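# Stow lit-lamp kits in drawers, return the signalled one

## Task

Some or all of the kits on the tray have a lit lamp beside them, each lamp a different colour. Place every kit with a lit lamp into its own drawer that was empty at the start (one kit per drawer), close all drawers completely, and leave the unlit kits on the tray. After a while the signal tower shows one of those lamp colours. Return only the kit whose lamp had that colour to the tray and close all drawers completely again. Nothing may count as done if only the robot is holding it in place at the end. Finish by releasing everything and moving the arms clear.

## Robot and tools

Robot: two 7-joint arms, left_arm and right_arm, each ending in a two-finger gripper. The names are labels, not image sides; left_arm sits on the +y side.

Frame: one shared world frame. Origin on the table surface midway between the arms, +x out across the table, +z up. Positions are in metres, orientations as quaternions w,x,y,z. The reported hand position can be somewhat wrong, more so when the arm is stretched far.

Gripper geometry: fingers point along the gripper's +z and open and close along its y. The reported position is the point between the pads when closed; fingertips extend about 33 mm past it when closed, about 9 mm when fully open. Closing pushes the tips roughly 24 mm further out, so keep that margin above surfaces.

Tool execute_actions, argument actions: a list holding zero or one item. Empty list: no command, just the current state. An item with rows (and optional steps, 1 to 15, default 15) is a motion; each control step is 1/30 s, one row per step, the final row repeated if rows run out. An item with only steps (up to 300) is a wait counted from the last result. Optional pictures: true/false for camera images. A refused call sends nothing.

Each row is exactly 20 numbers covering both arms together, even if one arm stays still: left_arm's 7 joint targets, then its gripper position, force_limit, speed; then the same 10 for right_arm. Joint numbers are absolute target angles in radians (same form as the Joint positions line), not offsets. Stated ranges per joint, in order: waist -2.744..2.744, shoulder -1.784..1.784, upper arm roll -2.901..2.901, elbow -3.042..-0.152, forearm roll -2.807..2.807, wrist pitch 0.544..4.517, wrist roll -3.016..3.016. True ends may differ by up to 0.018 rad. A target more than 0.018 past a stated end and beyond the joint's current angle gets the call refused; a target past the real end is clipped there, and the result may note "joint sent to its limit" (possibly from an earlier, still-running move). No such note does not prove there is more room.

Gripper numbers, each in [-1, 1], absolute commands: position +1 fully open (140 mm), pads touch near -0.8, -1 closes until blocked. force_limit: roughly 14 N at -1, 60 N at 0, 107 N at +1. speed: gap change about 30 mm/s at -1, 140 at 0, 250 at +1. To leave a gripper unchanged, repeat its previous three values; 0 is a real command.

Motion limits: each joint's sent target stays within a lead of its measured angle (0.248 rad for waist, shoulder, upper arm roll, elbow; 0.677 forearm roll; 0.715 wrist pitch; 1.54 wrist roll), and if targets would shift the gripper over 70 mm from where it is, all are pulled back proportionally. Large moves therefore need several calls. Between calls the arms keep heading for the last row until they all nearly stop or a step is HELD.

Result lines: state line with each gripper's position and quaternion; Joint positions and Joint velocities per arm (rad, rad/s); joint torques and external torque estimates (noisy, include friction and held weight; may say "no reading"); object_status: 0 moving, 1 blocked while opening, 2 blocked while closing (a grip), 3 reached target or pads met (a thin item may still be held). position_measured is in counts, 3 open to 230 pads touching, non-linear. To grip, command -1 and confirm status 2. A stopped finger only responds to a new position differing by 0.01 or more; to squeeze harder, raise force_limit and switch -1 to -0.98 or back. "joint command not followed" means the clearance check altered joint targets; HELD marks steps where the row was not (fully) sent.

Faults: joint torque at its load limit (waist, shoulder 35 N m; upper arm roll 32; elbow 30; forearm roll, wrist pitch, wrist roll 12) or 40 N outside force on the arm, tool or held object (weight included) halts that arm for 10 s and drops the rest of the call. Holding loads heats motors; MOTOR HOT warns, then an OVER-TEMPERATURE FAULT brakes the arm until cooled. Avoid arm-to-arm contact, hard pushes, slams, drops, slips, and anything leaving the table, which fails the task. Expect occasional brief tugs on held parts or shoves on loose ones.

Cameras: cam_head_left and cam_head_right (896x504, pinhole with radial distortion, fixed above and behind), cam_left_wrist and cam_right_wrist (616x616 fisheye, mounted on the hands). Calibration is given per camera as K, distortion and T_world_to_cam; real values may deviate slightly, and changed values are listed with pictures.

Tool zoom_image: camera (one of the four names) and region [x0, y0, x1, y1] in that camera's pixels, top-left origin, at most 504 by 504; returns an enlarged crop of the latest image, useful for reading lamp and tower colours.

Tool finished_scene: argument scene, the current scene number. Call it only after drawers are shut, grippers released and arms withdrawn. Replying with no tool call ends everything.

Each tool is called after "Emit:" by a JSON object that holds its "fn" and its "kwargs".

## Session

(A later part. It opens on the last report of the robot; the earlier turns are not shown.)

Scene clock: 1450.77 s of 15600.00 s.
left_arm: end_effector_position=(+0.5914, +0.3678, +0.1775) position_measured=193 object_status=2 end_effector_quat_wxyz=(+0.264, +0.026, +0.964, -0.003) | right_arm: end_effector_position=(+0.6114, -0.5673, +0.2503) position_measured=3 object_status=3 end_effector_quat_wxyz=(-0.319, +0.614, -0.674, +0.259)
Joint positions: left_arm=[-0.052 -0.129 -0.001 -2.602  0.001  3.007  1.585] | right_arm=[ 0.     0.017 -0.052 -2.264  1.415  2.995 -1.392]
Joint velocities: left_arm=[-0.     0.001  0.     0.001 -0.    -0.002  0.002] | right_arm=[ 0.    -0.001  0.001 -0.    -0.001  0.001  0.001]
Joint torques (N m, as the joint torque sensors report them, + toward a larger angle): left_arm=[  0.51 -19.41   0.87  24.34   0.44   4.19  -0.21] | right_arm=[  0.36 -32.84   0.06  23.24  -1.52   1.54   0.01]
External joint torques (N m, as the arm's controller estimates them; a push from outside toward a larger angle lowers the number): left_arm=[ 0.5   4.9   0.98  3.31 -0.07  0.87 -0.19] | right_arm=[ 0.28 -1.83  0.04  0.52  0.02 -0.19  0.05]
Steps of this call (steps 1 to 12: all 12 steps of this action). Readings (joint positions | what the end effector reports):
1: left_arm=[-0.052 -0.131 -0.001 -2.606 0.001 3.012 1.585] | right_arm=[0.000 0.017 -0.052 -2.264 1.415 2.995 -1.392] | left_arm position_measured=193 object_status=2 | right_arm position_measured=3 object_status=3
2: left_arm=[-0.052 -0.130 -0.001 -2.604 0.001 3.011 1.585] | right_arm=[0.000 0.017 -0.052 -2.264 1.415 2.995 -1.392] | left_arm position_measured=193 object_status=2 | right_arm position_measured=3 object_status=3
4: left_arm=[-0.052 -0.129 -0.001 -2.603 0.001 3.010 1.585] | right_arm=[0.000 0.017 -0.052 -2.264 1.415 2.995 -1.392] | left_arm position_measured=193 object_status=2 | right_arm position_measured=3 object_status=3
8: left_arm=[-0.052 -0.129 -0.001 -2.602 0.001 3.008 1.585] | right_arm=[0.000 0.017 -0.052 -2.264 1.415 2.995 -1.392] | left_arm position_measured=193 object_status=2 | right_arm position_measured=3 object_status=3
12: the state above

Emit:
{"fn": "execute_actions", "kwargs": {"actions": [{"rows": [[-0.051,-0.133,0,-2.609,0,3.013,1.578,0,0,-0.3, 0,0.017,-0.05,-2.264,1.415,2.995,-1.392,1,0,0]], "steps": 12}], "pictures": false}}

Emit:
{"fn": "execute_actions", "kwargs": {"actions": [{"rows": [[-0.051,-0.249,0,-2.7335,0,3.02,1.578,0,0,-0.3, 0,0.017,-0.05,-2.264,1.415,2.995,-1.392,1,0,0]], "steps": 8}], "pictures": false}}

Emit:
{"fn": "execute_actions", "kwargs": {"actions": [{"rows": [[-0.051,-0.2443,0,-2.9127,0,3.514,1.578,0,0,-0.3, 0,0.017,-0.05,-2.264,1.415,2.995,-1.392,1,0,0]], "steps": 15}], "pictures": false}}

Emit:
{"fn": "execute_actions", "kwargs": {"actions": [{"steps": 20}], "pictures": false}}

Emit:
{"fn": "execute_actions", "kwargs": {"actions": [{"rows": [[-0.051,-0.215,0,-2.882,0,3.51,1.578,0,0,-0.3, 0,0.017,-0.05,-2.264,1.415,2.995,-1.392,1,0,0],[-0.051,-0.215,0,-2.882,0,3.51,1.578,0,0,-0.3, 0,0.017,-0.05,-2.264,1.415,2.995,-1.392,1,0,0],[-0.051,-0.187,0,-2.851,0,3.508,1.578,0,0,-0.3, 0,0.017,-0.05,-2.264,1.415,2.995,-1.392,1,0,0],[-0.051,-0.187,0,-2.851,0,3.508,1.578,0,0,-0.3, 0,0.017,-0.05,-2.264,1.415,2.995,-1.392,1,0,0],[-0.051,-0.167,0,-2.83,0,3.506,1.578,0,0,-0.3, 0,0.017,-0.05,-2.264,1.415,2.995,-1.392,1,0,0]], "steps": 15}]}}

Emit:
{"fn": "zoom_image", "kwargs": {"camera": "cam_left_wrist", "region": [220, 240, 420, 400]}}

Scene clock: 1499.13 s of 15600.00 s.
left_arm: end_effector_position=(+0.5894, +0.3679, +0.1761) position_measured=131 object_status=0 end_effector_quat_wxyz=(+0.263, +0.026, +0.964, -0.003) | right_arm: end_effector_position=(+0.6114, -0.5673, +0.2503) position_measured=3 object_status=3 end_effector_quat_wxyz=(-0.319, +0.614, -0.674, +0.259)
Joint positions: left_arm=[-0.052 -0.131 -0.001 -2.607  0.001  3.009  1.585] | right_arm=[ 0.     0.017 -0.052 -2.264  1.415  2.995 -1.392]
Joint velocities: left_arm=[ 0.001  0.    -0.001 -0.001  0.001  0.001 -0.   ] | right_arm=[-0.     0.001 -0.001 -0.002  0.    -0.001 -0.   ]
Joint torques (N m, as the joint torque sensors report them, + toward a larger angle): left_arm=[  0.25 -25.11   1.02  20.4    0.38   4.19  -0.28] | right_arm=[  0.21 -32.78  -0.16  23.14  -1.54   1.63   0.05]
External joint torques (N m, as the arm's controller estimates them; a push from outside toward a larger angle lowers the number): left_arm=[ 0.21 -1.04  1.11 -0.51 -0.12  0.88 -0.27] | right_arm=[ 0.24 -2.01 -0.07  0.57 -0.02 -0.09  0.09]
Steps of this call (steps 1 to 15: the robot went on to your last target; steps 16 to 90: nothing new was sent; then 44.97 s passed at rest; steps 91 to 102: all 12 steps of this action). Readings (joint positions | what the end effector reports):
91: left_arm=[-0.052 -0.130 -0.001 -2.603 0.001 3.007 1.585] | right_arm=[0.000 0.017 -0.052 -2.264 1.415 2.995 -1.392] | left_arm position_measured=193 object_status=0 | right_arm position_measured=3 object_status=3
92: left_arm=[-0.052 -0.131 -0.001 -2.605 0.001 3.007 1.585] | right_arm=[0.000 0.017 -0.052 -2.264 1.415 2.995 -1.392] | left_arm position_measured=193 object_status=0 | right_arm position_measured=3 object_status=3
94: left_arm=[-0.052 -0.131 -0.001 -2.606 0.001 3.008 1.585] | right_arm=[0.000 0.017 -0.052 -2.264 1.415 2.995 -1.392] | left_arm position_measured=177 object_status=0 | right_arm position_measured=3 object_status=3
98: left_arm=[-0.052 -0.131 -0.001 -2.607 0.001 3.008 1.585] | right_arm=[0.000 0.017 -0.052 -2.264 1.415 2.995 -1.392] | left_arm position_measured=154 object_status=0 | right_arm position_measured=3 object_status=3
102: the state above

Scene clock: 1499.40 s of 15600.00 s.
left_arm: end_effector_position=(+0.5503, +0.3694, +0.1758) position_measured=129 object_status=3 end_effector_quat_wxyz=(+0.262, +0.026, +0.965, -0.003) | right_arm: end_effector_position=(+0.6114, -0.5673, +0.2503) position_measured=3 object_status=3 end_effector_quat_wxyz=(-0.319, +0.614, -0.674, +0.259)
Joint positions: left_arm=[-0.052 -0.244 -0.001 -2.728  0.002  3.014  1.585] | right_arm=[ 0.     0.017 -0.052 -2.264  1.415  2.995 -1.392]
Joint velocities: left_arm=[ 0.002 -0.045 -0.    -0.057  0.     0.009  0.001] | right_arm=[-0.     0.     0.001 -0.     0.    -0.     0.   ]
Joint torques (N m, as the joint torque sensors report them, + toward a larger angle): left_arm=[ -0.33 -21.15   1.19  19.79   0.33   4.07  -0.24] | right_arm=[  0.02 -32.44   0.08  23.    -1.51   1.64   0.03]
External joint torques (N m, as the arm's controller estimates them; a push from outside toward a larger angle lowers the number): left_arm=[-0.31 -1.56  1.44 -1.39 -0.19  0.75 -0.22] | right_arm=[-0.06 -1.5   0.06  0.28  0.03 -0.08  0.07]
Steps of this call (steps 1 to 8: all 8 steps of this action). Readings (joint positions | what the end effector reports):
1: left_arm=[-0.052 -0.156 -0.001 -2.637 0.002 3.011 1.585] | right_arm=[0.000 0.017 -0.052 -2.264 1.415 2.995 -1.392] | left_arm position_measured=129 object_status=0 | right_arm position_measured=3 object_status=3
2: left_arm=[-0.052 -0.188 -0.001 -2.672 0.002 3.011 1.585] | right_arm=[0.000 0.017 -0.052 -2.264 1.415 2.995 -1.392] | left_arm position_measured=129 object_status=0 | right_arm position_measured=3 object_status=3
4: left_arm=[-0.052 -0.225 -0.001 -2.708 0.002 3.012 1.585] | right_arm=[0.000 0.017 -0.052 -2.264 1.415 2.995 -1.392] | left_arm position_measured=129 object_status=0 | right_arm position_measured=3 object_status=3
8: the state above

Scene clock: 1499.90 s of 15600.00 s.
left_arm: end_effector_position=(+0.5545, +0.3690, +0.2013) position_measured=129 object_status=3 end_effector_quat_wxyz=(+0.397, +0.025, +0.918, -0.005) | right_arm: end_effector_position=(+0.6114, -0.5673, +0.2503) position_measured=3 object_status=3 end_effector_quat_wxyz=(-0.319, +0.614, -0.674, +0.259)
Joint positions: left_arm=[-0.052 -0.243 -0.001 -2.911  0.002  3.484  1.584] | right_arm=[ 0.     0.017 -0.052 -2.264  1.415  2.995 -1.392]
Joint velocities: left_arm=[-0.     0.002  0.    -0.003  0.001  0.157  0.   ] | right_arm=[ 0.001 -0.001  0.     0.     0.001  0.    -0.001]
Joint torques (N m, as the joint torque sensors report them, + toward a larger angle): left_arm=[ -0.09 -18.68   0.93  17.09   0.17   4.06  -0.26] | right_arm=[ -0.19 -32.85  -0.12  23.31  -1.59   1.66   0.05]
External joint torques (N m, as the arm's controller estimates them; a push from outside toward a larger angle lowers the number): left_arm=[-0.07 -1.29  1.16 -1.09 -0.21  0.71 -0.24] | right_arm=[-0.22 -1.78 -0.09  0.54 -0.05 -0.07  0.1 ]
Steps of this call (steps 1 to 15: all 15 steps of this action). Readings (joint positions | what the end effector reports):
1: left_arm=[-0.052 -0.250 -0.001 -2.766 0.002 3.098 1.584] | right_arm=[0.000 0.017 -0.052 -2.264 1.415 2.995 -1.392] | left_arm position_measured=129 object_status=3 | right_arm position_measured=3 object_status=3
2: left_arm=[-0.052 -0.251 -0.001 -2.814 0.002 3.173 1.584] | right_arm=[0.000 0.017 -0.052 -2.264 1.415 2.995 -1.392] | left_arm position_measured=129 object_status=3 | right_arm position_measured=3 object_status=3
4: left_arm=[-0.052 -0.244 -0.001 -2.877 0.002 3.281 1.584] | right_arm=[0.000 0.017 -0.052 -2.264 1.415 2.995 -1.392] | left_arm position_measured=129 object_status=3 | right_arm position_measured=3 object_status=3
8: left_arm=[-0.052 -0.242 -0.001 -2.908 0.002 3.405 1.584] | right_arm=[0.000 0.017 -0.052 -2.264 1.415 2.995 -1.392] | left_arm position_measured=129 object_status=3 | right_arm position_measured=3 object_status=3
15: the state above

Scene clock: 1500.57 s of 15600.00 s.
left_arm: end_effector_position=(+0.5581, +0.3689, +0.2084) position_measured=129 object_status=3 end_effector_quat_wxyz=(+0.408, +0.025, +0.913, -0.005) | right_arm: end_effector_position=(+0.6114, -0.5673, +0.2503) position_measured=3 object_status=3 end_effector_quat_wxyz=(-0.319, +0.614, -0.674, +0.259)
Joint positions: left_arm=[-0.052 -0.243 -0.001 -2.911  0.002  3.509  1.584] | right_arm=[ 0.     0.017 -0.052 -2.264  1.415  2.995 -1.392]
Joint velocities: left_arm=[-0.    -0.002 -0.001 -0.001  0.002  0.004 -0.001] | right_arm=[ 0.    -0.001 -0.001  0.001  0.001 -0.    -0.001]
Joint torques (N m, as the joint torque sensors report them, + toward a larger angle): left_arm=[  0.5  -18.42   1.2   17.06   0.24   4.16  -0.19] | right_arm=[ -0.05 -32.73  -0.18  23.18  -1.55   1.68   0.05]
External joint torques (N m, as the arm's controller estimates them; a push from outside toward a larger angle lowers the number): left_arm=[ 0.49 -0.76  1.4  -1.24 -0.13  0.73 -0.17] | right_arm=[-0.03 -1.73 -0.09  0.47 -0.02 -0.06  0.1 ]
Steps of this call (steps 1 to 20: the robot went on to your last target). Readings (joint positions | what the end effector reports):
1: left_arm=[-0.052 -0.243 -0.001 -2.911 0.002 3.489 1.584] | right_arm=[0.000 0.017 -0.052 -2.264 1.415 2.995 -1.392] | left_arm position_measured=129 object_status=3 | right_arm position_measured=3 object_status=3
2: left_arm=[-0.052 -0.243 -0.001 -2.911 0.002 3.493 1.584] | right_arm=[0.000 0.017 -0.052 -2.264 1.415 2.995 -1.392] | left_arm position_measured=129 object_status=3 | right_arm position_measured=3 object_status=3
4: left_arm=[-0.052 -0.243 -0.001 -2.911 0.002 3.498 1.584] | right_arm=[0.000 0.017 -0.052 -2.264 1.415 2.995 -1.392] | left_arm position_measured=129 object_status=3 | right_arm position_measured=3 object_status=3
8: left_arm=[-0.052 -0.243 -0.001 -2.911 0.002 3.505 1.584] | right_arm=[0.000 0.017 -0.052 -2.264 1.415 2.995 -1.392] | left_arm position_measured=129 object_status=3 | right_arm position_measured=3 object_status=3
20: the state above

Scene clock: 1501.07 s of 15600.00 s.
left_arm: end_effector_position=(+0.5847, +0.3678, +0.2106) position_measured=129 object_status=3 end_effector_quat_wxyz=(+0.411, +0.025, +0.911, -0.005) | right_arm: end_effector_position=(+0.6114, -0.5673, +0.2503) position_measured=3 object_status=3 end_effector_quat_wxyz=(-0.319, +0.614, -0.674, +0.259)
Joint positions: left_arm=[-0.052 -0.169 -0.001 -2.832  0.002  3.509  1.584] | right_arm=[ 0.     0.017 -0.052 -2.264  1.415  2.995 -1.392]
Joint velocities: left_arm=[ 0.     0.004 -0.     0.004  0.001 -0.001 -0.002] | right_arm=[-0.001  0.001 -0.    -0.001  0.001  0.001 -0.   ]
Joint torques (N m, as the joint torque sensors report them, + toward a larger angle): left_arm=[  0.05 -18.86   1.21  19.16   0.33   2.9   -0.27] | right_arm=[  0.32 -32.74   0.12  23.22  -1.53   1.64   0.02]
External joint torques (N m, as the arm's controller estimates them; a push from outside toward a larger angle lowers the number): left_arm=[ 0.07  1.38  1.38  0.77 -0.05 -0.52 -0.25] | right_arm=[ 0.47 -1.83  0.33  0.53 -0.01 -0.1   0.06]
Steps of this call (steps 1 to 15: all 15 steps of this action). Readings (joint positions | what the end effector reports):
1: left_arm=[-0.052 -0.237 -0.001 -2.905 0.002 3.509 1.584] | right_arm=[0.000 0.017 -0.052 -2.264 1.415 2.995 -1.392] | left_arm position_measured=129 object_status=3 | right_arm position_measured=3 object_status=3
2: left_arm=[-0.052 -0.230 -0.001 -2.897 0.002 3.509 1.584] | right_arm=[0.000 0.017 -0.052 -2.264 1.415 2.995 -1.392] | left_arm position_measured=129 object_status=3 | right_arm position_measured=3 object_status=3
4: left_arm=[-0.052 -0.208 -0.001 -2.873 0.002 3.509 1.584] | right_arm=[0.000 0.017 -0.052 -2.264 1.415 2.995 -1.392] | left_arm position_measured=129 object_status=3 | right_arm position_measured=3 object_status=3
8: left_arm=[-0.052 -0.176 -0.001 -2.839 0.002 3.509 1.584] | right_arm=[0.000 0.017 -0.052 -2.264 1.415 2.995 -1.392] | left_arm position_measured=129 object_status=3 | right_arm position_measured=3 object_status=3
15: the state above
camera_calibration (this result's frames):
cam_left_wrist: T_world_to_cam=[[0.195753, 0.976232, 0.0930186, -0.484917], [0.27502, -0.145698, 0.950335, -0.294219], [0.941299, -0.160449, -0.297004, -0.238187], [0, 0, 0, 1]] pos_world=[0.400046, 0.392308, 0.25397]
cam_right_wrist: T_world_to_cam=[[-0.674773, 0.112803, -0.729354, 0.656197], [-0.245956, 0.897385, 0.366341, 0.559087], [0.695835, 0.426586, -0.577787, 0.137366], [0, 0, 0, 1]] pos_world=[0.484711, -0.634336, 0.353152]

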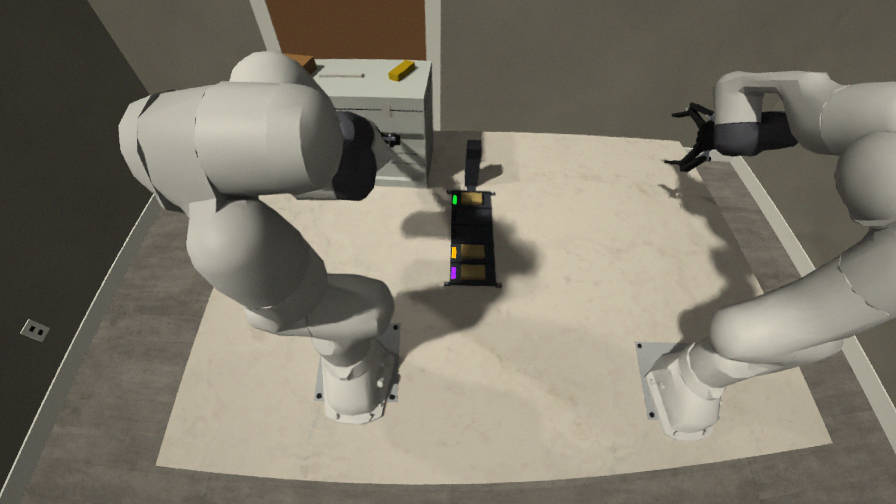

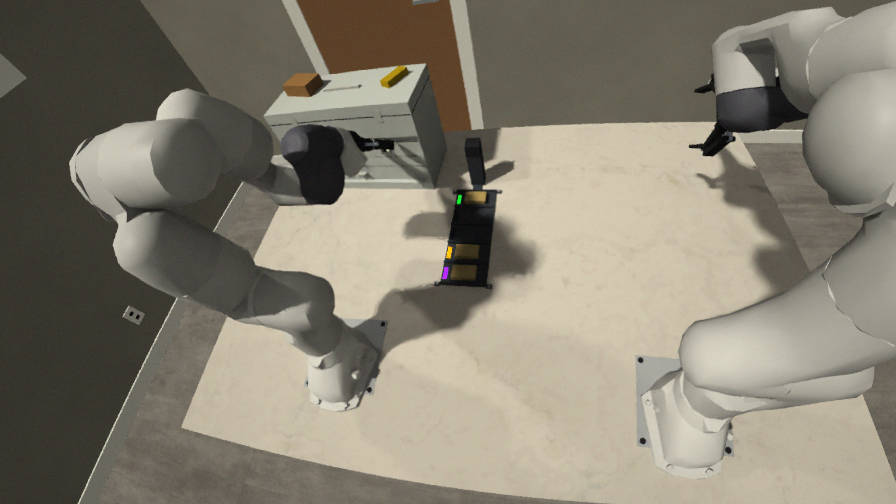

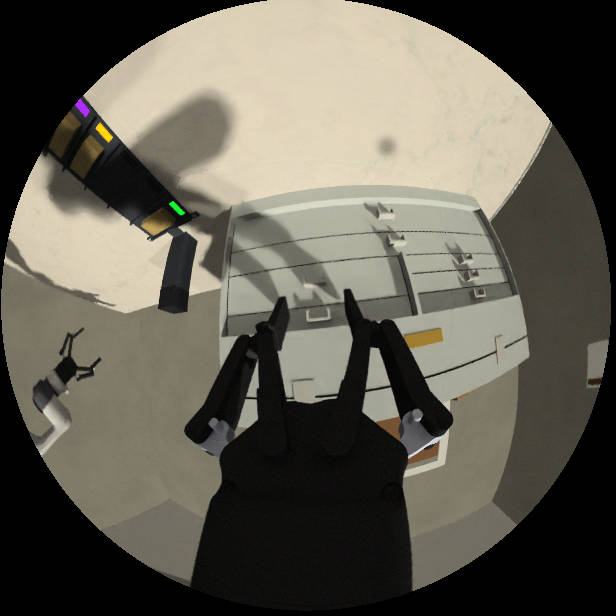

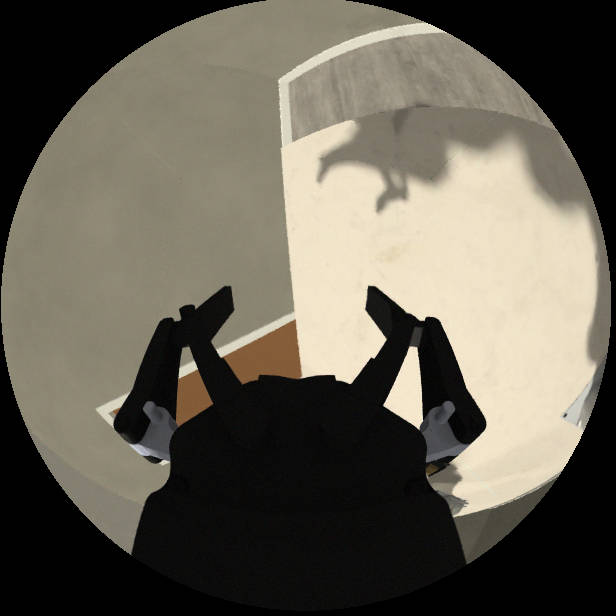

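Region (220, 240, 420, 400) of cam_left_wrist's 616x616 image, scaled by 2.520, with more detail than that image has; it fills the top 403 rows of this view, and the rest is white.

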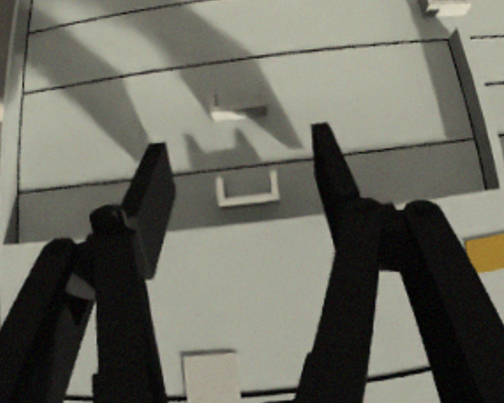

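Emit:
{"fn": "execute_actions", "kwargs": {"actions": [{"rows": [[-0.051,-0.181,0,-2.825,0,3.488,1.578,0,0,-0.3, 0,0.017,-0.05,-2.264,1.415,2.995,-1.392,1,0,0]], "steps": 15}], "pictures": false}}

Emit:
{"fn": "execute_actions", "kwargs": {"actions": [{"rows": [[-0.051,-0.181,0,-2.825,0,3.488,1.578,-1,0,-0.5, 0,0.017,-0.05,-2.264,1.415,2.995,-1.392,1,0,0]], "steps": 15}], "pictures": false}}

Emit:
{"fn": "execute_actions", "kwargs": {"actions": [{"steps": 8}], "pictures": false}}

Scene clock: 1509.67 s of 15600.00 s.
left_arm: end_effector_position=(+0.5859, +0.3678, +0.2143) position_measured=129 object_status=3 end_effector_quat_wxyz=(+0.410, +0.025, +0.912, -0.005) | right_arm: end_effector_position=(+0.6114, -0.5673, +0.2503) position_measured=3 object_status=3 end_effector_quat_wxyz=(-0.319, +0.614, -0.674, +0.259)
Joint positions: left_arm=[-0.052 -0.179 -0.001 -2.826  0.002  3.493  1.584] | right_arm=[ 0.     0.017 -0.052 -2.264  1.415  2.995 -1.392]
Joint velocities: left_arm=[ 0.001 -0.001  0.001  0.001  0.    -0.006  0.   ] | right_arm=[-0.     0.002 -0.     0.    -0.001  0.001 -0.001]
Joint torques (N m, as the joint torque sensors report them, + toward a larger angle): left_arm=[ -0.35 -20.75   1.39  19.05   0.24   3.01  -0.36] | right_arm=[  0.44 -33.13  -0.18  23.05  -1.5    1.64   0.05]
External joint torques (N m, as the arm's controller estimates them; a push from outside toward a larger angle lowers the number): left_arm=[-0.41 -0.62  1.49  0.42 -0.14 -0.41 -0.34] | right_arm=[ 0.46 -2.2  -0.09  0.33  0.04 -0.09  0.09]
Steps of this call (steps 1 to 15: the robot went on to your last target; steps 16 to 90: nothing new was sent; then 5.10 s passed at rest; steps 91 to 105: all 15 steps of this action). Readings (joint positions | what the end effector reports):
91: left_arm=[-0.052 -0.171 -0.001 -2.831 0.002 3.506 1.584] | right_arm=[0.000 0.017 -0.052 -2.264 1.415 2.995 -1.392] | left_arm position_measured=129 object_status=3 | right_arm position_measured=3 object_status=3
92: left_arm=[-0.052 -0.173 -0.001 -2.830 0.002 3.503 1.584] | right_arm=[0.000 0.017 -0.052 -2.264 1.415 2.995 -1.392] | left_arm position_measured=129 object_status=3 | right_arm position_measured=3 object_status=3
94: left_arm=[-0.052 -0.177 -0.001 -2.828 0.002 3.500 1.584] | right_arm=[0.000 0.017 -0.052 -2.264 1.415 2.995 -1.392] | left_arm position_measured=129 object_status=3 | right_arm position_measured=3 object_status=3
98: left_arm=[-0.052 -0.179 -0.001 -2.826 0.002 3.496 1.584] | right_arm=[0.000 0.017 -0.052 -2.264 1.415 2.995 -1.392] | left_arm position_measured=129 object_status=3 | right_arm position_measured=3 object_status=3
105: the state above

Scene clock: 1510.17 s of 15600.00 s.
left_arm: end_effector_position=(+0.5859, +0.3688, +0.2143) position_measured=192 object_status=0 end_effector_quat_wxyz=(+0.410, +0.024, +0.912, -0.005) | right_arm: end_effector_position=(+0.6114, -0.5673, +0.2503) position_measured=3 object_status=3 end_effector_quat_wxyz=(-0.319, +0.614, -0.674, +0.259)
Joint positions: left_arm=[-0.051 -0.18  -0.    -2.826  0.001  3.492  1.584] | right_arm=[ 0.     0.017 -0.052 -2.264  1.415  2.995 -1.392]
Joint velocities: left_arm=[-0.001  0.001 -0.001 -0.    -0.001 -0.001  0.001] | right_arm=[-0.001 -0.001 -0.     0.    -0.001  0.    -0.002]
Joint torques (N m, as the joint torque sensors report them, + toward a larger angle): left_arm=[  0.31 -20.67   0.44  19.1    0.46   2.96  -0.26] | right_arm=[  0.3  -32.69   0.12  22.83  -1.52   1.63   0.04]
External joint torques (N m, as the arm's controller estimates them; a push from outside toward a larger angle lowers the number): left_arm=[ 0.4  -0.59  0.69  0.54  0.05 -0.42 -0.24] | right_arm=[ 0.34 -1.63  0.21  0.05  0.03 -0.11  0.09]
Steps of this call (steps 1 to 15: all 15 steps of this action). Readings (joint positions | what the end effector reports):
1: left_arm=[-0.052 -0.179 -0.001 -2.826 0.002 3.493 1.584] | right_arm=[0.000 0.017 -0.052 -2.264 1.415 2.995 -1.392] | left_arm position_measured=129 object_status=0 | right_arm position_measured=3 object_status=3
2: left_arm=[-0.052 -0.179 -0.001 -2.826 0.002 3.493 1.584] | right_arm=[0.000 0.017 -0.052 -2.264 1.415 2.995 -1.392] | left_arm position_measured=132 object_status=0 | right_arm position_measured=3 object_status=3
4: left_arm=[-0.052 -0.179 -0.001 -2.826 0.002 3.493 1.584] | right_arm=[0.000 0.017 -0.052 -2.264 1.415 2.995 -1.392] | left_arm position_measured=142 object_status=0 | right_arm position_measured=3 object_status=3
8: left_arm=[-0.052 -0.179 -0.001 -2.826 0.002 3.492 1.584] | right_arm=[0.000 0.017 -0.052 -2.264 1.415 2.995 -1.392] | left_arm position_measured=160 object_status=0 | right_arm position_measured=3 object_status=3
15: the state above

Scene clock: 1510.43 s of 15600.00 s.
left_arm: end_effector_position=(+0.5859, +0.3688, +0.2143) position_measured=193 object_status=2 end_effector_quat_wxyz=(+0.410, +0.024, +0.912, -0.005) | right_arm: end_effector_position=(+0.6114, -0.5673, +0.2503) position_measured=3 object_status=3 end_effector_quat_wxyz=(-0.319, +0.614, -0.674, +0.259)
Joint positions: left_arm=[-0.051 -0.18  -0.    -2.826  0.001  3.492  1.584] | right_arm=[ 0.     0.017 -0.052 -2.264  1.415  2.995 -1.392]
Joint velocities: left_arm=[-0.001  0.002 -0.001 -0.     0.    -0.002  0.002] | right_arm=[-0.001 -0.    -0.001  0.002  0.    -0.001 -0.001]
Joint torques (N m, as the joint torque sensors report them, + toward a larger angle): left_arm=[ -0.72 -21.31   0.39  18.69   0.44   2.87  -0.28] | right_arm=[ -0.28 -32.9   -0.01  23.29  -1.53   1.64   0.04]
External joint torques (N m, as the arm's controller estimates them; a push from outside toward a larger angle lowers the number): left_arm=[-0.7  -1.22  0.57  0.09  0.04 -0.55 -0.26] | right_arm=[-0.17 -1.83  0.16  0.51  0.   -0.1   0.09]
Steps of this call (steps 1 to 8: the robot went on to your last target). Readings (joint positions | what the end effector reports):
1: left_arm=[-0.051 -0.180 -0.000 -2.826 0.001 3.492 1.584] | right_arm=[0.000 0.017 -0.052 -2.264 1.415 2.995 -1.392] | left_arm position_measured=193 object_status=0 | right_arm position_measured=3 object_status=3
2: left_arm=[-0.051 -0.180 -0.000 -2.826 0.001 3.492 1.584] | right_arm=[0.000 0.017 -0.052 -2.264 1.415 2.995 -1.392] | left_arm position_measured=193 object_status=0 | right_arm position_measured=3 object_status=3
4: left_arm=[-0.051 -0.180 -0.000 -2.826 0.001 3.492 1.584] | right_arm=[0.000 0.017 -0.052 -2.264 1.415 2.995 -1.392] | left_arm position_measured=193 object_status=0 | right_arm position_measured=3 object_status=3
8: the state above

Emit:
{"fn": "execute_actions", "kwargs": {"actions": [{"rows": [[-0.051,-0.19,0,-2.836,0,3.492,1.578,-1,0,-0.5, 0,0.017,-0.05,-2.264,1.415,2.995,-1.392,1,0,0],[-0.051,-0.205,0,-2.852,0,3.493,1.578,-1,0,-0.5, 0,0.017,-0.05,-2.264,1.415,2.995,-1.392,1,0,0],[-0.05,-0.22,0,-2.868,0,3.494,1.578,-1,0,-0.5, 0,0.017,-0.05,-2.264,1.415,2.995,-1.392,1,0,0],[-0.05,-0.236,0,-2.885,0,3.494,1.578,-1,0,-0.5, 0,0.017,-0.05,-2.264,1.415,2.995,-1.392,1,0,0],[-0.05,-0.252,0,-2.901,0,3.495,1.578,-1,0,-0.5, 0,0.017,-0.05,-2.264,1.415,2.995,-1.392,1,0,0],[-0.049,-0.268,0,-2.9176,0,3.495,1.578,-1,0,-0.5, 0,0.017,-0.05,-2.264,1.415,2.995,-1.392,1,0,0],[-0.049,-0.284,0,-2.933,0,3.494,1.578,-1,0,-0.5, 0,0.017,-0.05,-2.264,1.415,2.995,-1.392,1,0,0],[-0.049,-0.301,0,-2.948,0,3.493,1.578,-1,0,-0.5, 0,0.017,-0.05,-2.264,1.415,2.995,-1.392,1,0,0],[-0.048,-0.317,0,-2.963,0,3.491,1.578,-1,0,-0.5, 0,0.017,-0.05,-2.264,1.415,2.995,-1.392,1,0,0],[-0.048,-0.334,0,-2.978,0,3.49,1.578,-1,0,-0.5, 0,0.017,-0.05,-2.264,1.415,2.995,-1.392,1,0,0],[-0.048,-0.351,0,-2.994,0,3.488,1.578,-1,0,-0.5, 0,0.017,-0.05,-2.264,1.415,2.995,-1.392,1,0,0],[-0.048,-0.3676,0,-3.009,0,3.487,1.578,-1,0,-0.5, 0,0.017,-0.05,-2.264,1.415,2.995,-1.392,1,0,0]], "steps": 15}], "pictures": false}}

Emit:
{"fn": "execute_actions", "kwargs": {"actions": [{"steps": 8}]}}

Emit:
{"fn": "zoom_image", "kwargs": {"camera": "cam_head_right", "region": [260, 60, 460, 210]}}

Scene clock: 1542.20 s of 15600.00 s.
left_arm: end_effector_position=(+0.5296, +0.3719, +0.2151) position_measured=193 object_status=2 end_effector_quat_wxyz=(+0.411, +0.023, +0.911, -0.004) | right_arm: end_effector_position=(+0.6114, -0.5673, +0.2503) position_measured=3 object_status=3 end_effector_quat_wxyz=(-0.319, +0.614, -0.674, +0.259)
Joint positions: left_arm=[-0.049 -0.356 -0.    -3.     0.001  3.491  1.584] | right_arm=[ 0.     0.017 -0.052 -2.264  1.415  2.995 -1.392]
Joint velocities: left_arm=[ 0.001 -0.124  0.001 -0.114  0.001 -0.005  0.   ] | right_arm=[-0.    -0.     0.    -0.002 -0.    -0.     0.001]
Joint torques (N m, as the joint torque sensors report them, + toward a larger angle): left_arm=[  0.19 -15.     0.26  18.41   0.44   3.01  -0.31] | right_arm=[ -0.32 -33.11  -0.02  22.73  -1.54   1.64   0.03]
External joint torques (N m, as the arm's controller estimates them; a push from outside toward a larger angle lowers the number): left_arm=[ 0.27 -2.18  0.67 -1.13 -0.01 -0.4  -0.29] | right_arm=[-0.28 -2.22  0.08  0.06 -0.01 -0.09  0.08]
Steps of this call (steps 1 to 15: the robot went on to your last target; steps 16 to 90: nothing new was sent; then 28.27 s passed at rest; steps 91 to 105: all 15 steps of this action). Readings (joint positions | what the end effector reports):
91: left_arm=[-0.051 -0.181 -0.000 -2.828 0.001 3.492 1.584] | right_arm=[0.000 0.017 -0.052 -2.264 1.415 2.995 -1.392] | left_arm position_measured=193 object_status=2 | right_arm position_measured=3 object_status=3
92: left_arm=[-0.051 -0.187 -0.000 -2.834 0.001 3.492 1.584] | right_arm=[0.000 0.017 -0.052 -2.264 1.415 2.995 -1.392] | left_arm position_measured=193 object_status=2 | right_arm position_measured=3 object_status=3
94: left_arm=[-0.051 -0.207 -0.000 -2.855 0.001 3.492 1.584] | right_arm=[0.000 0.017 -0.052 -2.264 1.415 2.995 -1.392] | left_arm position_measured=193 object_status=2 | right_arm position_measured=3 object_status=3
98: left_arm=[-0.050 -0.266 -0.000 -2.914 0.001 3.492 1.584] | right_arm=[0.000 0.017 -0.052 -2.264 1.415 2.995 -1.392] | left_arm position_measured=193 object_status=2 | right_arm position_measured=3 object_status=3
105: the state above

Scene clock: 1542.47 s of 15600.00 s.
left_arm: end_effector_position=(+0.5272, +0.3720, +0.2151) position_measured=193 object_status=2 end_effector_quat_wxyz=(+0.411, +0.023, +0.911, -0.004) | right_arm: end_effector_position=(+0.6114, -0.5673, +0.2503) position_measured=3 object_status=3 end_effector_quat_wxyz=(-0.319, +0.614, -0.674, +0.259)
Joint positions: left_arm=[-0.049 -0.364 -0.    -3.007  0.001  3.49   1.584] | right_arm=[ 0.     0.017 -0.052 -2.264  1.415  2.995 -1.392]
Joint velocities: left_arm=[ 0.001 -0.003 -0.    -0.002 -0.    -0.    -0.002] | right_arm=[ 0.    -0.     0.     0.    -0.     0.     0.001]
Joint torques (N m, as the joint torque sensors report them, + toward a larger angle): left_arm=[  0.03 -15.77   0.48  16.81   0.4    3.08  -0.26] | right_arm=[ -0.16 -32.88   0.11  23.1   -1.48   1.68   0.03]
External joint torques (N m, as the arm's controller estimates them; a push from outside toward a larger angle lowers the number): left_arm=[ 0.03 -2.08  0.81 -1.93  0.   -0.35 -0.24] | right_arm=[-0.12 -1.99  0.21  0.44  0.05 -0.05  0.08]
Steps of this call (steps 1 to 8: the robot went on to your last target). Readings (joint positions | what the end effector reports):
1: left_arm=[-0.049 -0.359 -0.000 -3.003 0.001 3.491 1.584] | right_arm=[0.000 0.017 -0.052 -2.264 1.415 2.995 -1.392] | left_arm position_measured=193 object_status=2 | right_arm position_measured=3 object_status=3
2: left_arm=[-0.049 -0.361 -0.000 -3.004 0.001 3.490 1.584] | right_arm=[0.000 0.017 -0.052 -2.264 1.415 2.995 -1.392] | left_arm position_measured=193 object_status=2 | right_arm position_measured=3 object_status=3
4: left_arm=[-0.049 -0.363 -0.000 -3.006 0.001 3.490 1.584] | right_arm=[0.000 0.017 -0.052 -2.264 1.415 2.995 -1.392] | left_arm position_measured=193 object_status=2 | right_arm position_measured=3 object_status=3
8: the state above
camera_calibration (this result's frames):
cam_left_wrist: T_world_to_cam=[[0.191511, 0.977113, 0.0925989, -0.476186], [0.274967, -0.14398, 0.950612, -0.282782], [0.942187, -0.156591, -0.296247, -0.184185], [0, 0, 0, 1]] pos_world=[0.342487, 0.39573, 0.258346]
cam_right_wrist: T_world_to_cam=[[-0.674773, 0.112803, -0.729354, 0.656197], [-0.245956, 0.897385, 0.366341, 0.559087], [0.695835, 0.426586, -0.577787, 0.137366], [0, 0, 0, 1]] pos_world=[0.484711, -0.634336, 0.353152]

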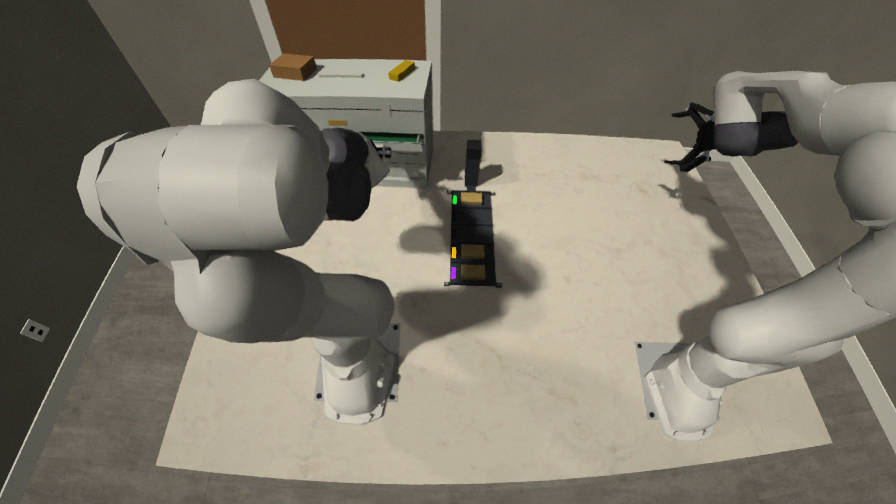

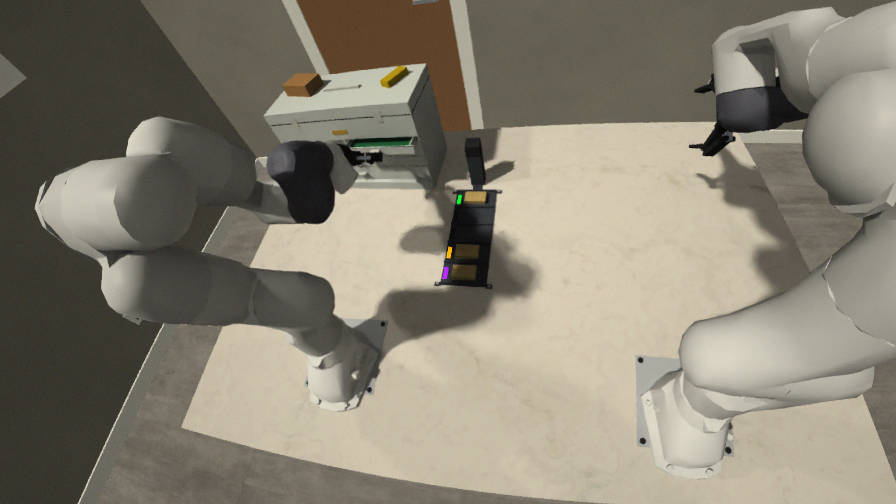

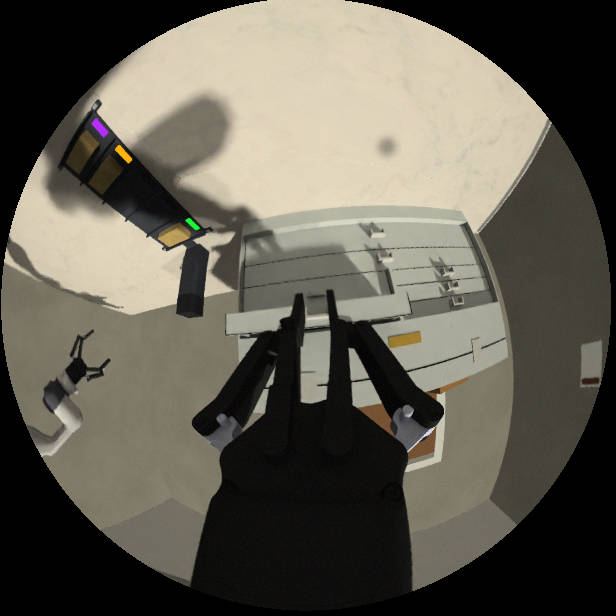

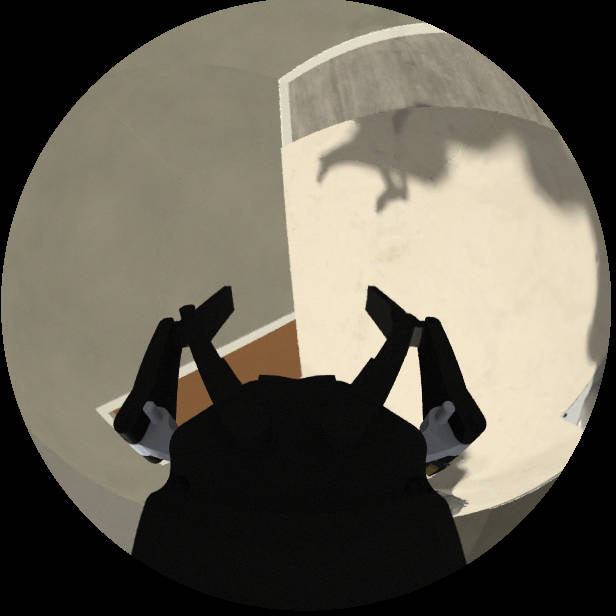

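Region (260, 60, 460, 210) of cam_head_right's 896x504 image, scaled by 2.520, with more detail than that image has; it fills the top 378 rows of this view, and the rest is white.

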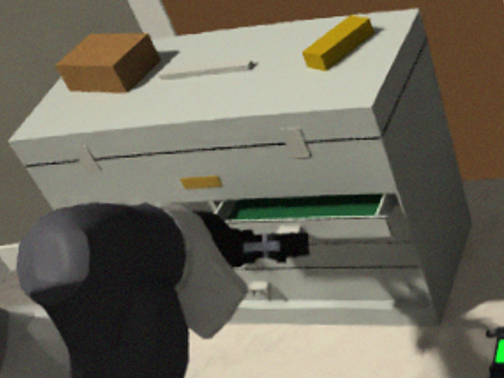

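Emit:
{"fn": "execute_actions", "kwargs": {"actions": [{"rows": [[-0.049,-0.364,0,-3.007,0,3.49,1.578,0,0,-0.3, 0,0.017,-0.05,-2.264,1.415,2.995,-1.392,1,0,0]], "steps": 10}], "pictures": false}}

Emit:
{"fn": "execute_actions", "kwargs": {"actions": [{"rows": [[-0.049,-0.4,0,-2.95,0,2.868,1.578,0,0,-0.3, 0,0.017,-0.05,-2.264,1.415,2.995,-1.392,1,0,0]], "steps": 15}], "pictures": false}}

Emit:
{"fn": "execute_actions", "kwargs": {"actions": [{"rows": [[-0.049,-0.42,0,-2.86,0,2.868,1.578,0,0,-0.3, 0,0.017,-0.05,-2.264,1.415,2.995,-1.392,1,0,0]], "steps": 8}], "pictures": false}}

Emit:
{"fn": "execute_actions", "kwargs": {"actions": [{"rows": [[-0.049,-0.443,0,-2.778,0,2.868,1.578,0,0,-0.3, 0,0.017,-0.05,-2.264,1.415,2.995,-1.392,1,0,0]], "steps": 12}], "pictures": false}}

Emit:
{"fn": "execute_actions", "kwargs": {"actions": [{"rows": [[-0.049,-0.410,0,-2.746,0,2.869,1.578,0,0,-0.3, 0,0.017,-0.05,-2.264,1.415,2.995,-1.392,1,0,0]], "steps": 12}]}}

Emit:
{"fn": "zoom_image", "kwargs": {"camera": "cam_left_wrist", "region": [220, 240, 420, 400]}}

Scene clock: 1568.87 s of 15600.00 s.
left_arm: end_effector_position=(+0.5271, +0.3720, +0.2150) position_measured=142 object_status=0 end_effector_quat_wxyz=(+0.411, +0.023, +0.911, -0.004) | right_arm: end_effector_position=(+0.6114, -0.5673, +0.2503) position_measured=3 object_status=3 end_effector_quat_wxyz=(-0.319, +0.614, -0.674, +0.259)
Joint positions: left_arm=[-0.049 -0.365 -0.    -3.007  0.001  3.49   1.584] | right_arm=[ 0.     0.017 -0.052 -2.264  1.415  2.995 -1.392]
Joint velocities: left_arm=[-0.001  0.     0.001 -0.001 -0.    -0.001 -0.   ] | right_arm=[ 0.    -0.001  0.001 -0.001  0.001  0.    -0.001]
Joint torques (N m, as the joint torque sensors report them, + toward a larger angle): left_arm=[ -0.44 -12.93   0.25  18.93   0.49   3.56  -0.23] | right_arm=[ -0.26 -32.91   0.    23.04  -1.55   1.63   0.09]
External joint torques (N m, as the arm's controller estimates them; a push from outside toward a larger angle lowers the number): left_arm=[-0.43  0.77  0.59  0.23  0.1   0.13 -0.21] | right_arm=[-0.32 -2.03  0.01  0.4  -0.02 -0.09  0.14]
Steps of this call (steps 1 to 15: the robot went on to your last target; steps 16 to 90: nothing new was sent; then 23.07 s passed at rest; steps 91 to 100: all 10 steps of this action). Readings (joint positions | what the end effector reports):
91: left_arm=[-0.049 -0.365 -0.000 -3.007 0.001 3.490 1.584] | right_arm=[0.000 0.017 -0.052 -2.264 1.415 2.995 -1.392] | left_arm position_measured=193 object_status=0 | right_arm position_measured=3 object_status=3
92: left_arm=[-0.049 -0.365 -0.000 -3.007 0.001 3.490 1.584] | right_arm=[0.000 0.017 -0.052 -2.264 1.415 2.995 -1.392] | left_arm position_measured=193 object_status=0 | right_arm position_measured=3 object_status=3
94: left_arm=[-0.049 -0.365 -0.000 -3.007 0.001 3.490 1.584] | right_arm=[0.000 0.017 -0.052 -2.264 1.415 2.995 -1.392] | left_arm position_measured=177 object_status=0 | right_arm position_measured=3 object_status=3
98: left_arm=[-0.049 -0.365 -0.000 -3.007 0.001 3.490 1.584] | right_arm=[0.000 0.017 -0.052 -2.264 1.415 2.995 -1.392] | left_arm position_measured=154 object_status=0 | right_arm position_measured=3 object_status=3
100: the state above

Scene clock: 1569.37 s of 15600.00 s.
left_arm: end_effector_position=(+0.4431, +0.3752, +0.1178) position_measured=129 object_status=3 end_effector_quat_wxyz=(+0.186, +0.024, +0.982, -0.002) | right_arm: end_effector_position=(+0.6114, -0.5673, +0.2503) position_measured=3 object_status=3 end_effector_quat_wxyz=(-0.319, +0.614, -0.674, +0.259)
Joint positions: left_arm=[-0.049 -0.397 -0.    -2.953  0.001  2.93   1.584] | right_arm=[ 0.     0.017 -0.052 -2.264  1.415  2.995 -1.392]
Joint velocities: left_arm=[ 0.    -0.004 -0.     0.002 -0.    -0.357 -0.   ] | right_arm=[-0.    -0.    -0.002  0.001  0.     0.    -0.001]
Joint torques (N m, as the joint torque sensors report them, + toward a larger angle): left_arm=[  0.23 -14.57   0.57  21.26   0.37   2.72  -0.28] | right_arm=[  0.19 -32.74  -0.28  23.09  -1.51   1.6    0.03]
External joint torques (N m, as the arm's controller estimates them; a push from outside toward a larger angle lowers the number): left_arm=[ 0.25 -0.7   0.95  1.2  -0.09 -0.57 -0.27] | right_arm=[ 0.36 -1.73 -0.05  0.37  0.02 -0.15  0.07]
Steps of this call (steps 1 to 15: all 15 steps of this action). Readings (joint positions | what the end effector reports):
1: left_arm=[-0.049 -0.369 -0.000 -3.001 0.001 3.442 1.584] | right_arm=[0.000 0.017 -0.052 -2.264 1.415 2.995 -1.392] | left_arm position_measured=137 object_status=0 | right_arm position_measured=3 object_status=3
2: left_arm=[-0.049 -0.373 -0.000 -2.993 0.001 3.391 1.584] | right_arm=[0.000 0.017 -0.052 -2.264 1.415 2.995 -1.392] | left_arm position_measured=131 object_status=0 | right_arm position_measured=3 object_status=3
4: left_arm=[-0.049 -0.381 -0.000 -2.978 0.001 3.291 1.584] | right_arm=[0.000 0.017 -0.052 -2.264 1.415 2.995 -1.392] | left_arm position_measured=129 object_status=0 | right_arm position_measured=3 object_status=3
8: left_arm=[-0.049 -0.393 -0.000 -2.959 0.001 3.108 1.584] | right_arm=[0.000 0.017 -0.052 -2.264 1.415 2.995 -1.392] | left_arm position_measured=129 object_status=0 | right_arm position_measured=3 object_status=3
15: the state above

Scene clock: 1569.63 s of 15600.00 s.
left_arm: end_effector_position=(+0.4830, +0.3738, +0.1649) position_measured=129 object_status=3 end_effector_quat_wxyz=(+0.220, +0.024, +0.975, -0.002) | right_arm: end_effector_position=(+0.6114, -0.5673, +0.2503) position_measured=3 object_status=3 end_effector_quat_wxyz=(-0.319, +0.614, -0.674, +0.259)
Joint positions: left_arm=[-0.049 -0.42  -0.    -2.861  0.001  2.886  1.584] | right_arm=[ 0.     0.017 -0.052 -2.264  1.415  2.995 -1.392]
Joint velocities: left_arm=[ 0.001  0.     0.     0.016  0.    -0.075  0.   ] | right_arm=[-0.    -0.001  0.    -0.002 -0.001  0.    -0.001]
Joint torques (N m, as the joint torque sensors report them, + toward a larger angle): left_arm=[ -0.37 -13.89   0.53  21.02   0.52   2.52  -0.28] | right_arm=[  0.3  -32.98  -0.07  23.37  -1.55   1.67   0.02]
External joint torques (N m, as the arm's controller estimates them; a push from outside toward a larger angle lowers the number): left_arm=[-0.35 -0.37  0.93  0.55  0.   -0.56 -0.27] | right_arm=[ 0.26 -2.08 -0.05  0.72 -0.02 -0.06  0.06]
Steps of this call (steps 1 to 8: all 8 steps of this action). Readings (joint positions | what the end effector reports):
1: left_arm=[-0.049 -0.397 -0.000 -2.938 0.001 2.915 1.584] | right_arm=[0.000 0.017 -0.052 -2.264 1.415 2.995 -1.392] | left_arm position_measured=129 object_status=3 | right_arm position_measured=3 object_status=3
2: left_arm=[-0.049 -0.402 -0.000 -2.915 0.001 2.906 1.584] | right_arm=[0.000 0.017 -0.052 -2.264 1.415 2.995 -1.392] | left_arm position_measured=129 object_status=3 | right_arm position_measured=3 object_status=3
4: left_arm=[-0.049 -0.413 -0.000 -2.880 0.001 2.897 1.584] | right_arm=[0.000 0.017 -0.052 -2.264 1.415 2.995 -1.392] | left_arm position_measured=129 object_status=3 | right_arm position_measured=3 object_status=3
8: the state above

Scene clock: 1570.03 s of 15600.00 s.
left_arm: end_effector_position=(+0.5216, +0.3724, +0.2190) position_measured=129 object_status=3 end_effector_quat_wxyz=(+0.266, +0.024, +0.964, -0.003) | right_arm: end_effector_position=(+0.6114, -0.5673, +0.2503) position_measured=3 object_status=3 end_effector_quat_wxyz=(-0.319, +0.614, -0.674, +0.259)
Joint positions: left_arm=[-0.049 -0.443 -0.    -2.779  0.001  2.874  1.584] | right_arm=[ 0.     0.017 -0.052 -2.264  1.415  2.995 -1.392]
Joint velocities: left_arm=[-0.001  0.    -0.001  0.002  0.001 -0.01  -0.001] | right_arm=[ 0.001 -0.001 -0.    -0.001  0.002 -0.001 -0.001]
Joint torques (N m, as the joint torque sensors report them, + toward a larger angle): left_arm=[ -1.14 -14.2    0.08  22.74   0.69   2.89  -0.35] | right_arm=[ -0.06 -32.7   -0.31  23.13  -1.6    1.67   0.06]
External joint torques (N m, as the arm's controller estimates them; a push from outside toward a larger angle lowers the number): left_arm=[-1.08  0.82  0.54 -0.04  0.09 -0.46 -0.33] | right_arm=[-0.12 -1.66 -0.31  0.39 -0.06 -0.06  0.11]
Steps of this call (steps 1 to 12: all 12 steps of this action). Readings (joint positions | what the end effector reports):
1: left_arm=[-0.049 -0.420 -0.000 -2.848 0.001 2.879 1.584] | right_arm=[0.000 0.017 -0.052 -2.264 1.415 2.995 -1.392] | left_arm position_measured=129 object_status=3 | right_arm position_measured=3 object_status=3
2: left_arm=[-0.049 -0.424 -0.000 -2.827 0.001 2.877 1.584] | right_arm=[0.000 0.017 -0.052 -2.264 1.415 2.995 -1.392] | left_arm position_measured=129 object_status=3 | right_arm position_measured=3 object_status=3
4: left_arm=[-0.049 -0.436 -0.000 -2.796 0.001 2.876 1.584] | right_arm=[0.000 0.017 -0.052 -2.264 1.415 2.995 -1.392] | left_arm position_measured=129 object_status=3 | right_arm position_measured=3 object_status=3
8: left_arm=[-0.049 -0.443 -0.000 -2.779 0.001 2.876 1.584] | right_arm=[0.000 0.017 -0.052 -2.264 1.415 2.995 -1.392] | left_arm position_measured=129 object_status=3 | right_arm position_measured=3 object_status=3
12: the state above

Scene clock: 1570.43 s of 15600.00 s.
left_arm: end_effector_position=(+0.5315, +0.3720, +0.2207) position_measured=129 object_status=3 end_effector_quat_wxyz=(+0.266, +0.024, +0.964, -0.003) | right_arm: end_effector_position=(+0.6114, -0.5673, +0.2503) position_measured=3 object_status=3 end_effector_quat_wxyz=(-0.319, +0.614, -0.674, +0.259)
Joint positions: left_arm=[-0.049 -0.412 -0.    -2.748  0.001  2.873  1.584] | right_arm=[ 0.     0.017 -0.052 -2.264  1.415  2.995 -1.392]
Joint velocities: left_arm=[-0.001  0.001  0.001  0.004 -0.001 -0.     0.001] | right_arm=[-0.    -0.    -0.    -0.    -0.001  0.001  0.   ]
Joint torques (N m, as the joint torque sensors report them, + toward a larger angle): left_arm=[ -0.75 -15.12   0.22  23.03   0.59   2.78  -0.23] | right_arm=[  0.1  -32.75  -0.1   22.97  -1.55   1.64   0.09]
External joint torques (N m, as the arm's controller estimates them; a push from outside toward a larger angle lowers the number): left_arm=[-0.79  0.91  0.55  0.38  0.01 -0.54 -0.22] | right_arm=[ 0.13 -1.77 -0.01  0.26 -0.01 -0.09  0.13]
Steps of this call (steps 1 to 12: all 12 steps of this action). Readings (joint positions | what the end effector reports):
1: left_arm=[-0.049 -0.436 -0.000 -2.772 0.001 2.873 1.584] | right_arm=[0.000 0.017 -0.052 -2.264 1.415 2.995 -1.392] | left_arm position_measured=129 object_status=3 | right_arm position_measured=3 object_status=3
2: left_arm=[-0.049 -0.428 -0.000 -2.763 0.001 2.873 1.584] | right_arm=[0.000 0.017 -0.052 -2.264 1.415 2.995 -1.392] | left_arm position_measured=129 object_status=3 | right_arm position_measured=3 object_status=3
4: left_arm=[-0.049 -0.418 -0.000 -2.754 0.001 2.873 1.584] | right_arm=[0.000 0.017 -0.052 -2.264 1.415 2.995 -1.392] | left_arm position_measured=129 object_status=3 | right_arm position_measured=3 object_status=3
8: left_arm=[-0.049 -0.413 -0.000 -2.749 0.001 2.873 1.584] | right_arm=[0.000 0.017 -0.052 -2.264 1.415 2.995 -1.392] | left_arm position_measured=129 object_status=3 | right_arm position_measured=3 object_status=3
12: the state above
camera_calibration (this result's frames):
cam_left_wrist: T_world_to_cam=[[0.211944, 0.976427, 0.0408744, -0.476725], [0.551378, -0.154005, 0.819918, -0.403633], [0.806884, -0.15124, -0.571021, -0.0559337], [0, 0, 0, 1]] pos_world=[0.368725, 0.394865, 0.318492]
cam_right_wrist: T_world_to_cam=[[-0.674773, 0.112803, -0.729354, 0.656197], [-0.245956, 0.897385, 0.366341, 0.559087], [0.695835, 0.426586, -0.577787, 0.137366], [0, 0, 0, 1]] pos_world=[0.484711, -0.634335, 0.353152]

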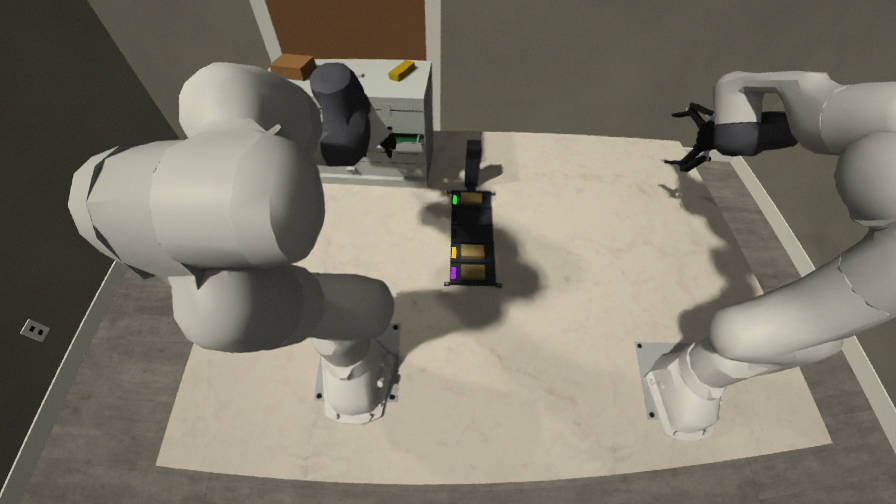

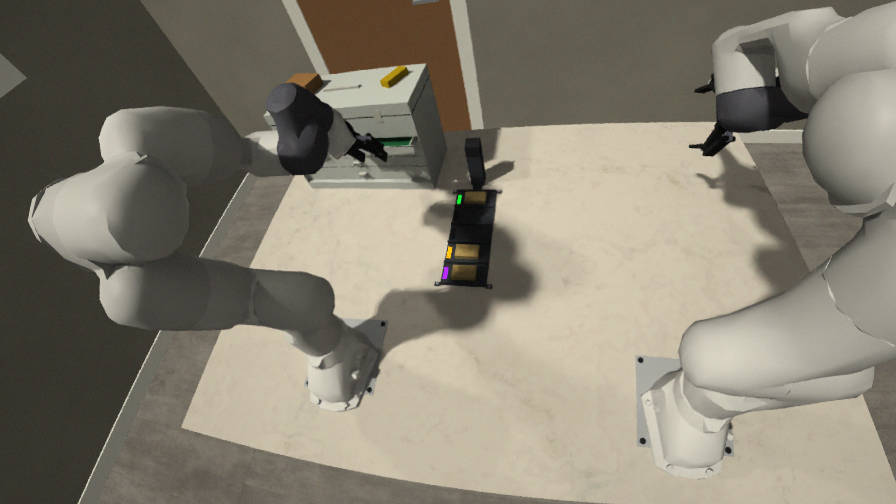

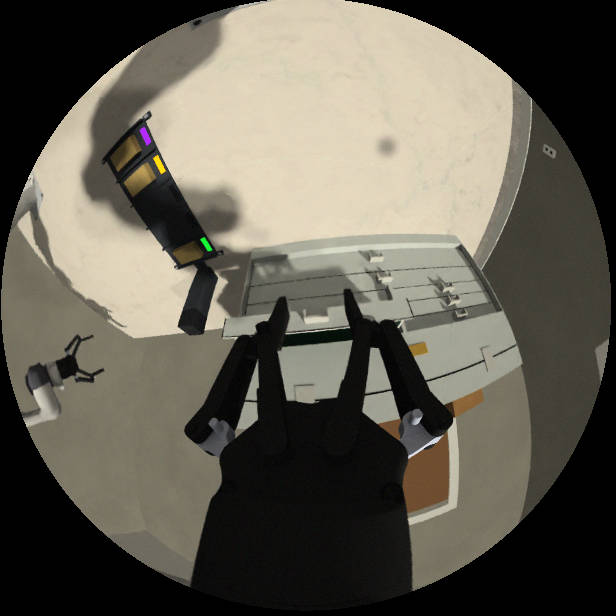

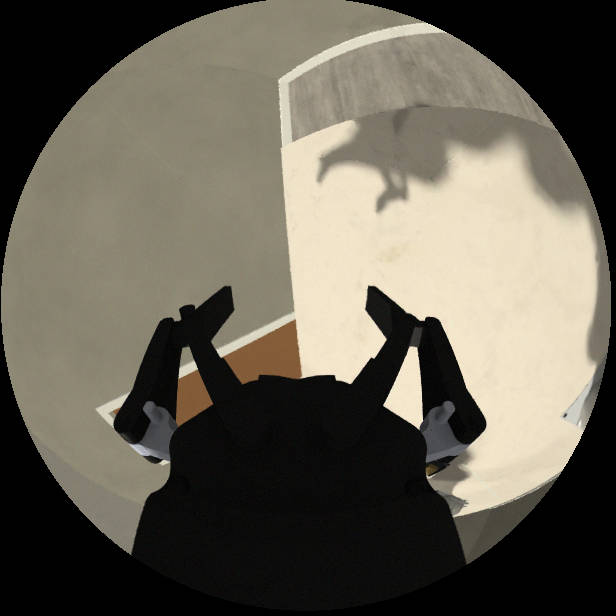

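Region (220, 240, 420, 400) of cam_left_wrist's 616x616 image, scaled by 2.520, with more detail than that image has; it fills the top 403 rows of this view, and the rest is white.

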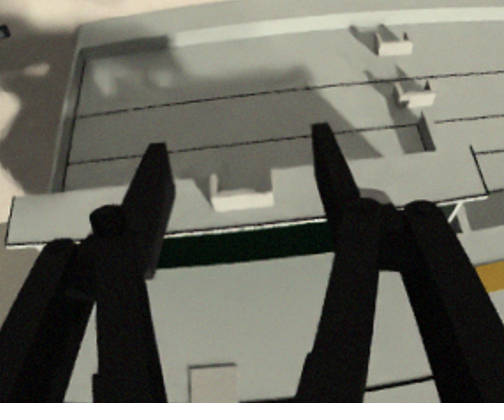

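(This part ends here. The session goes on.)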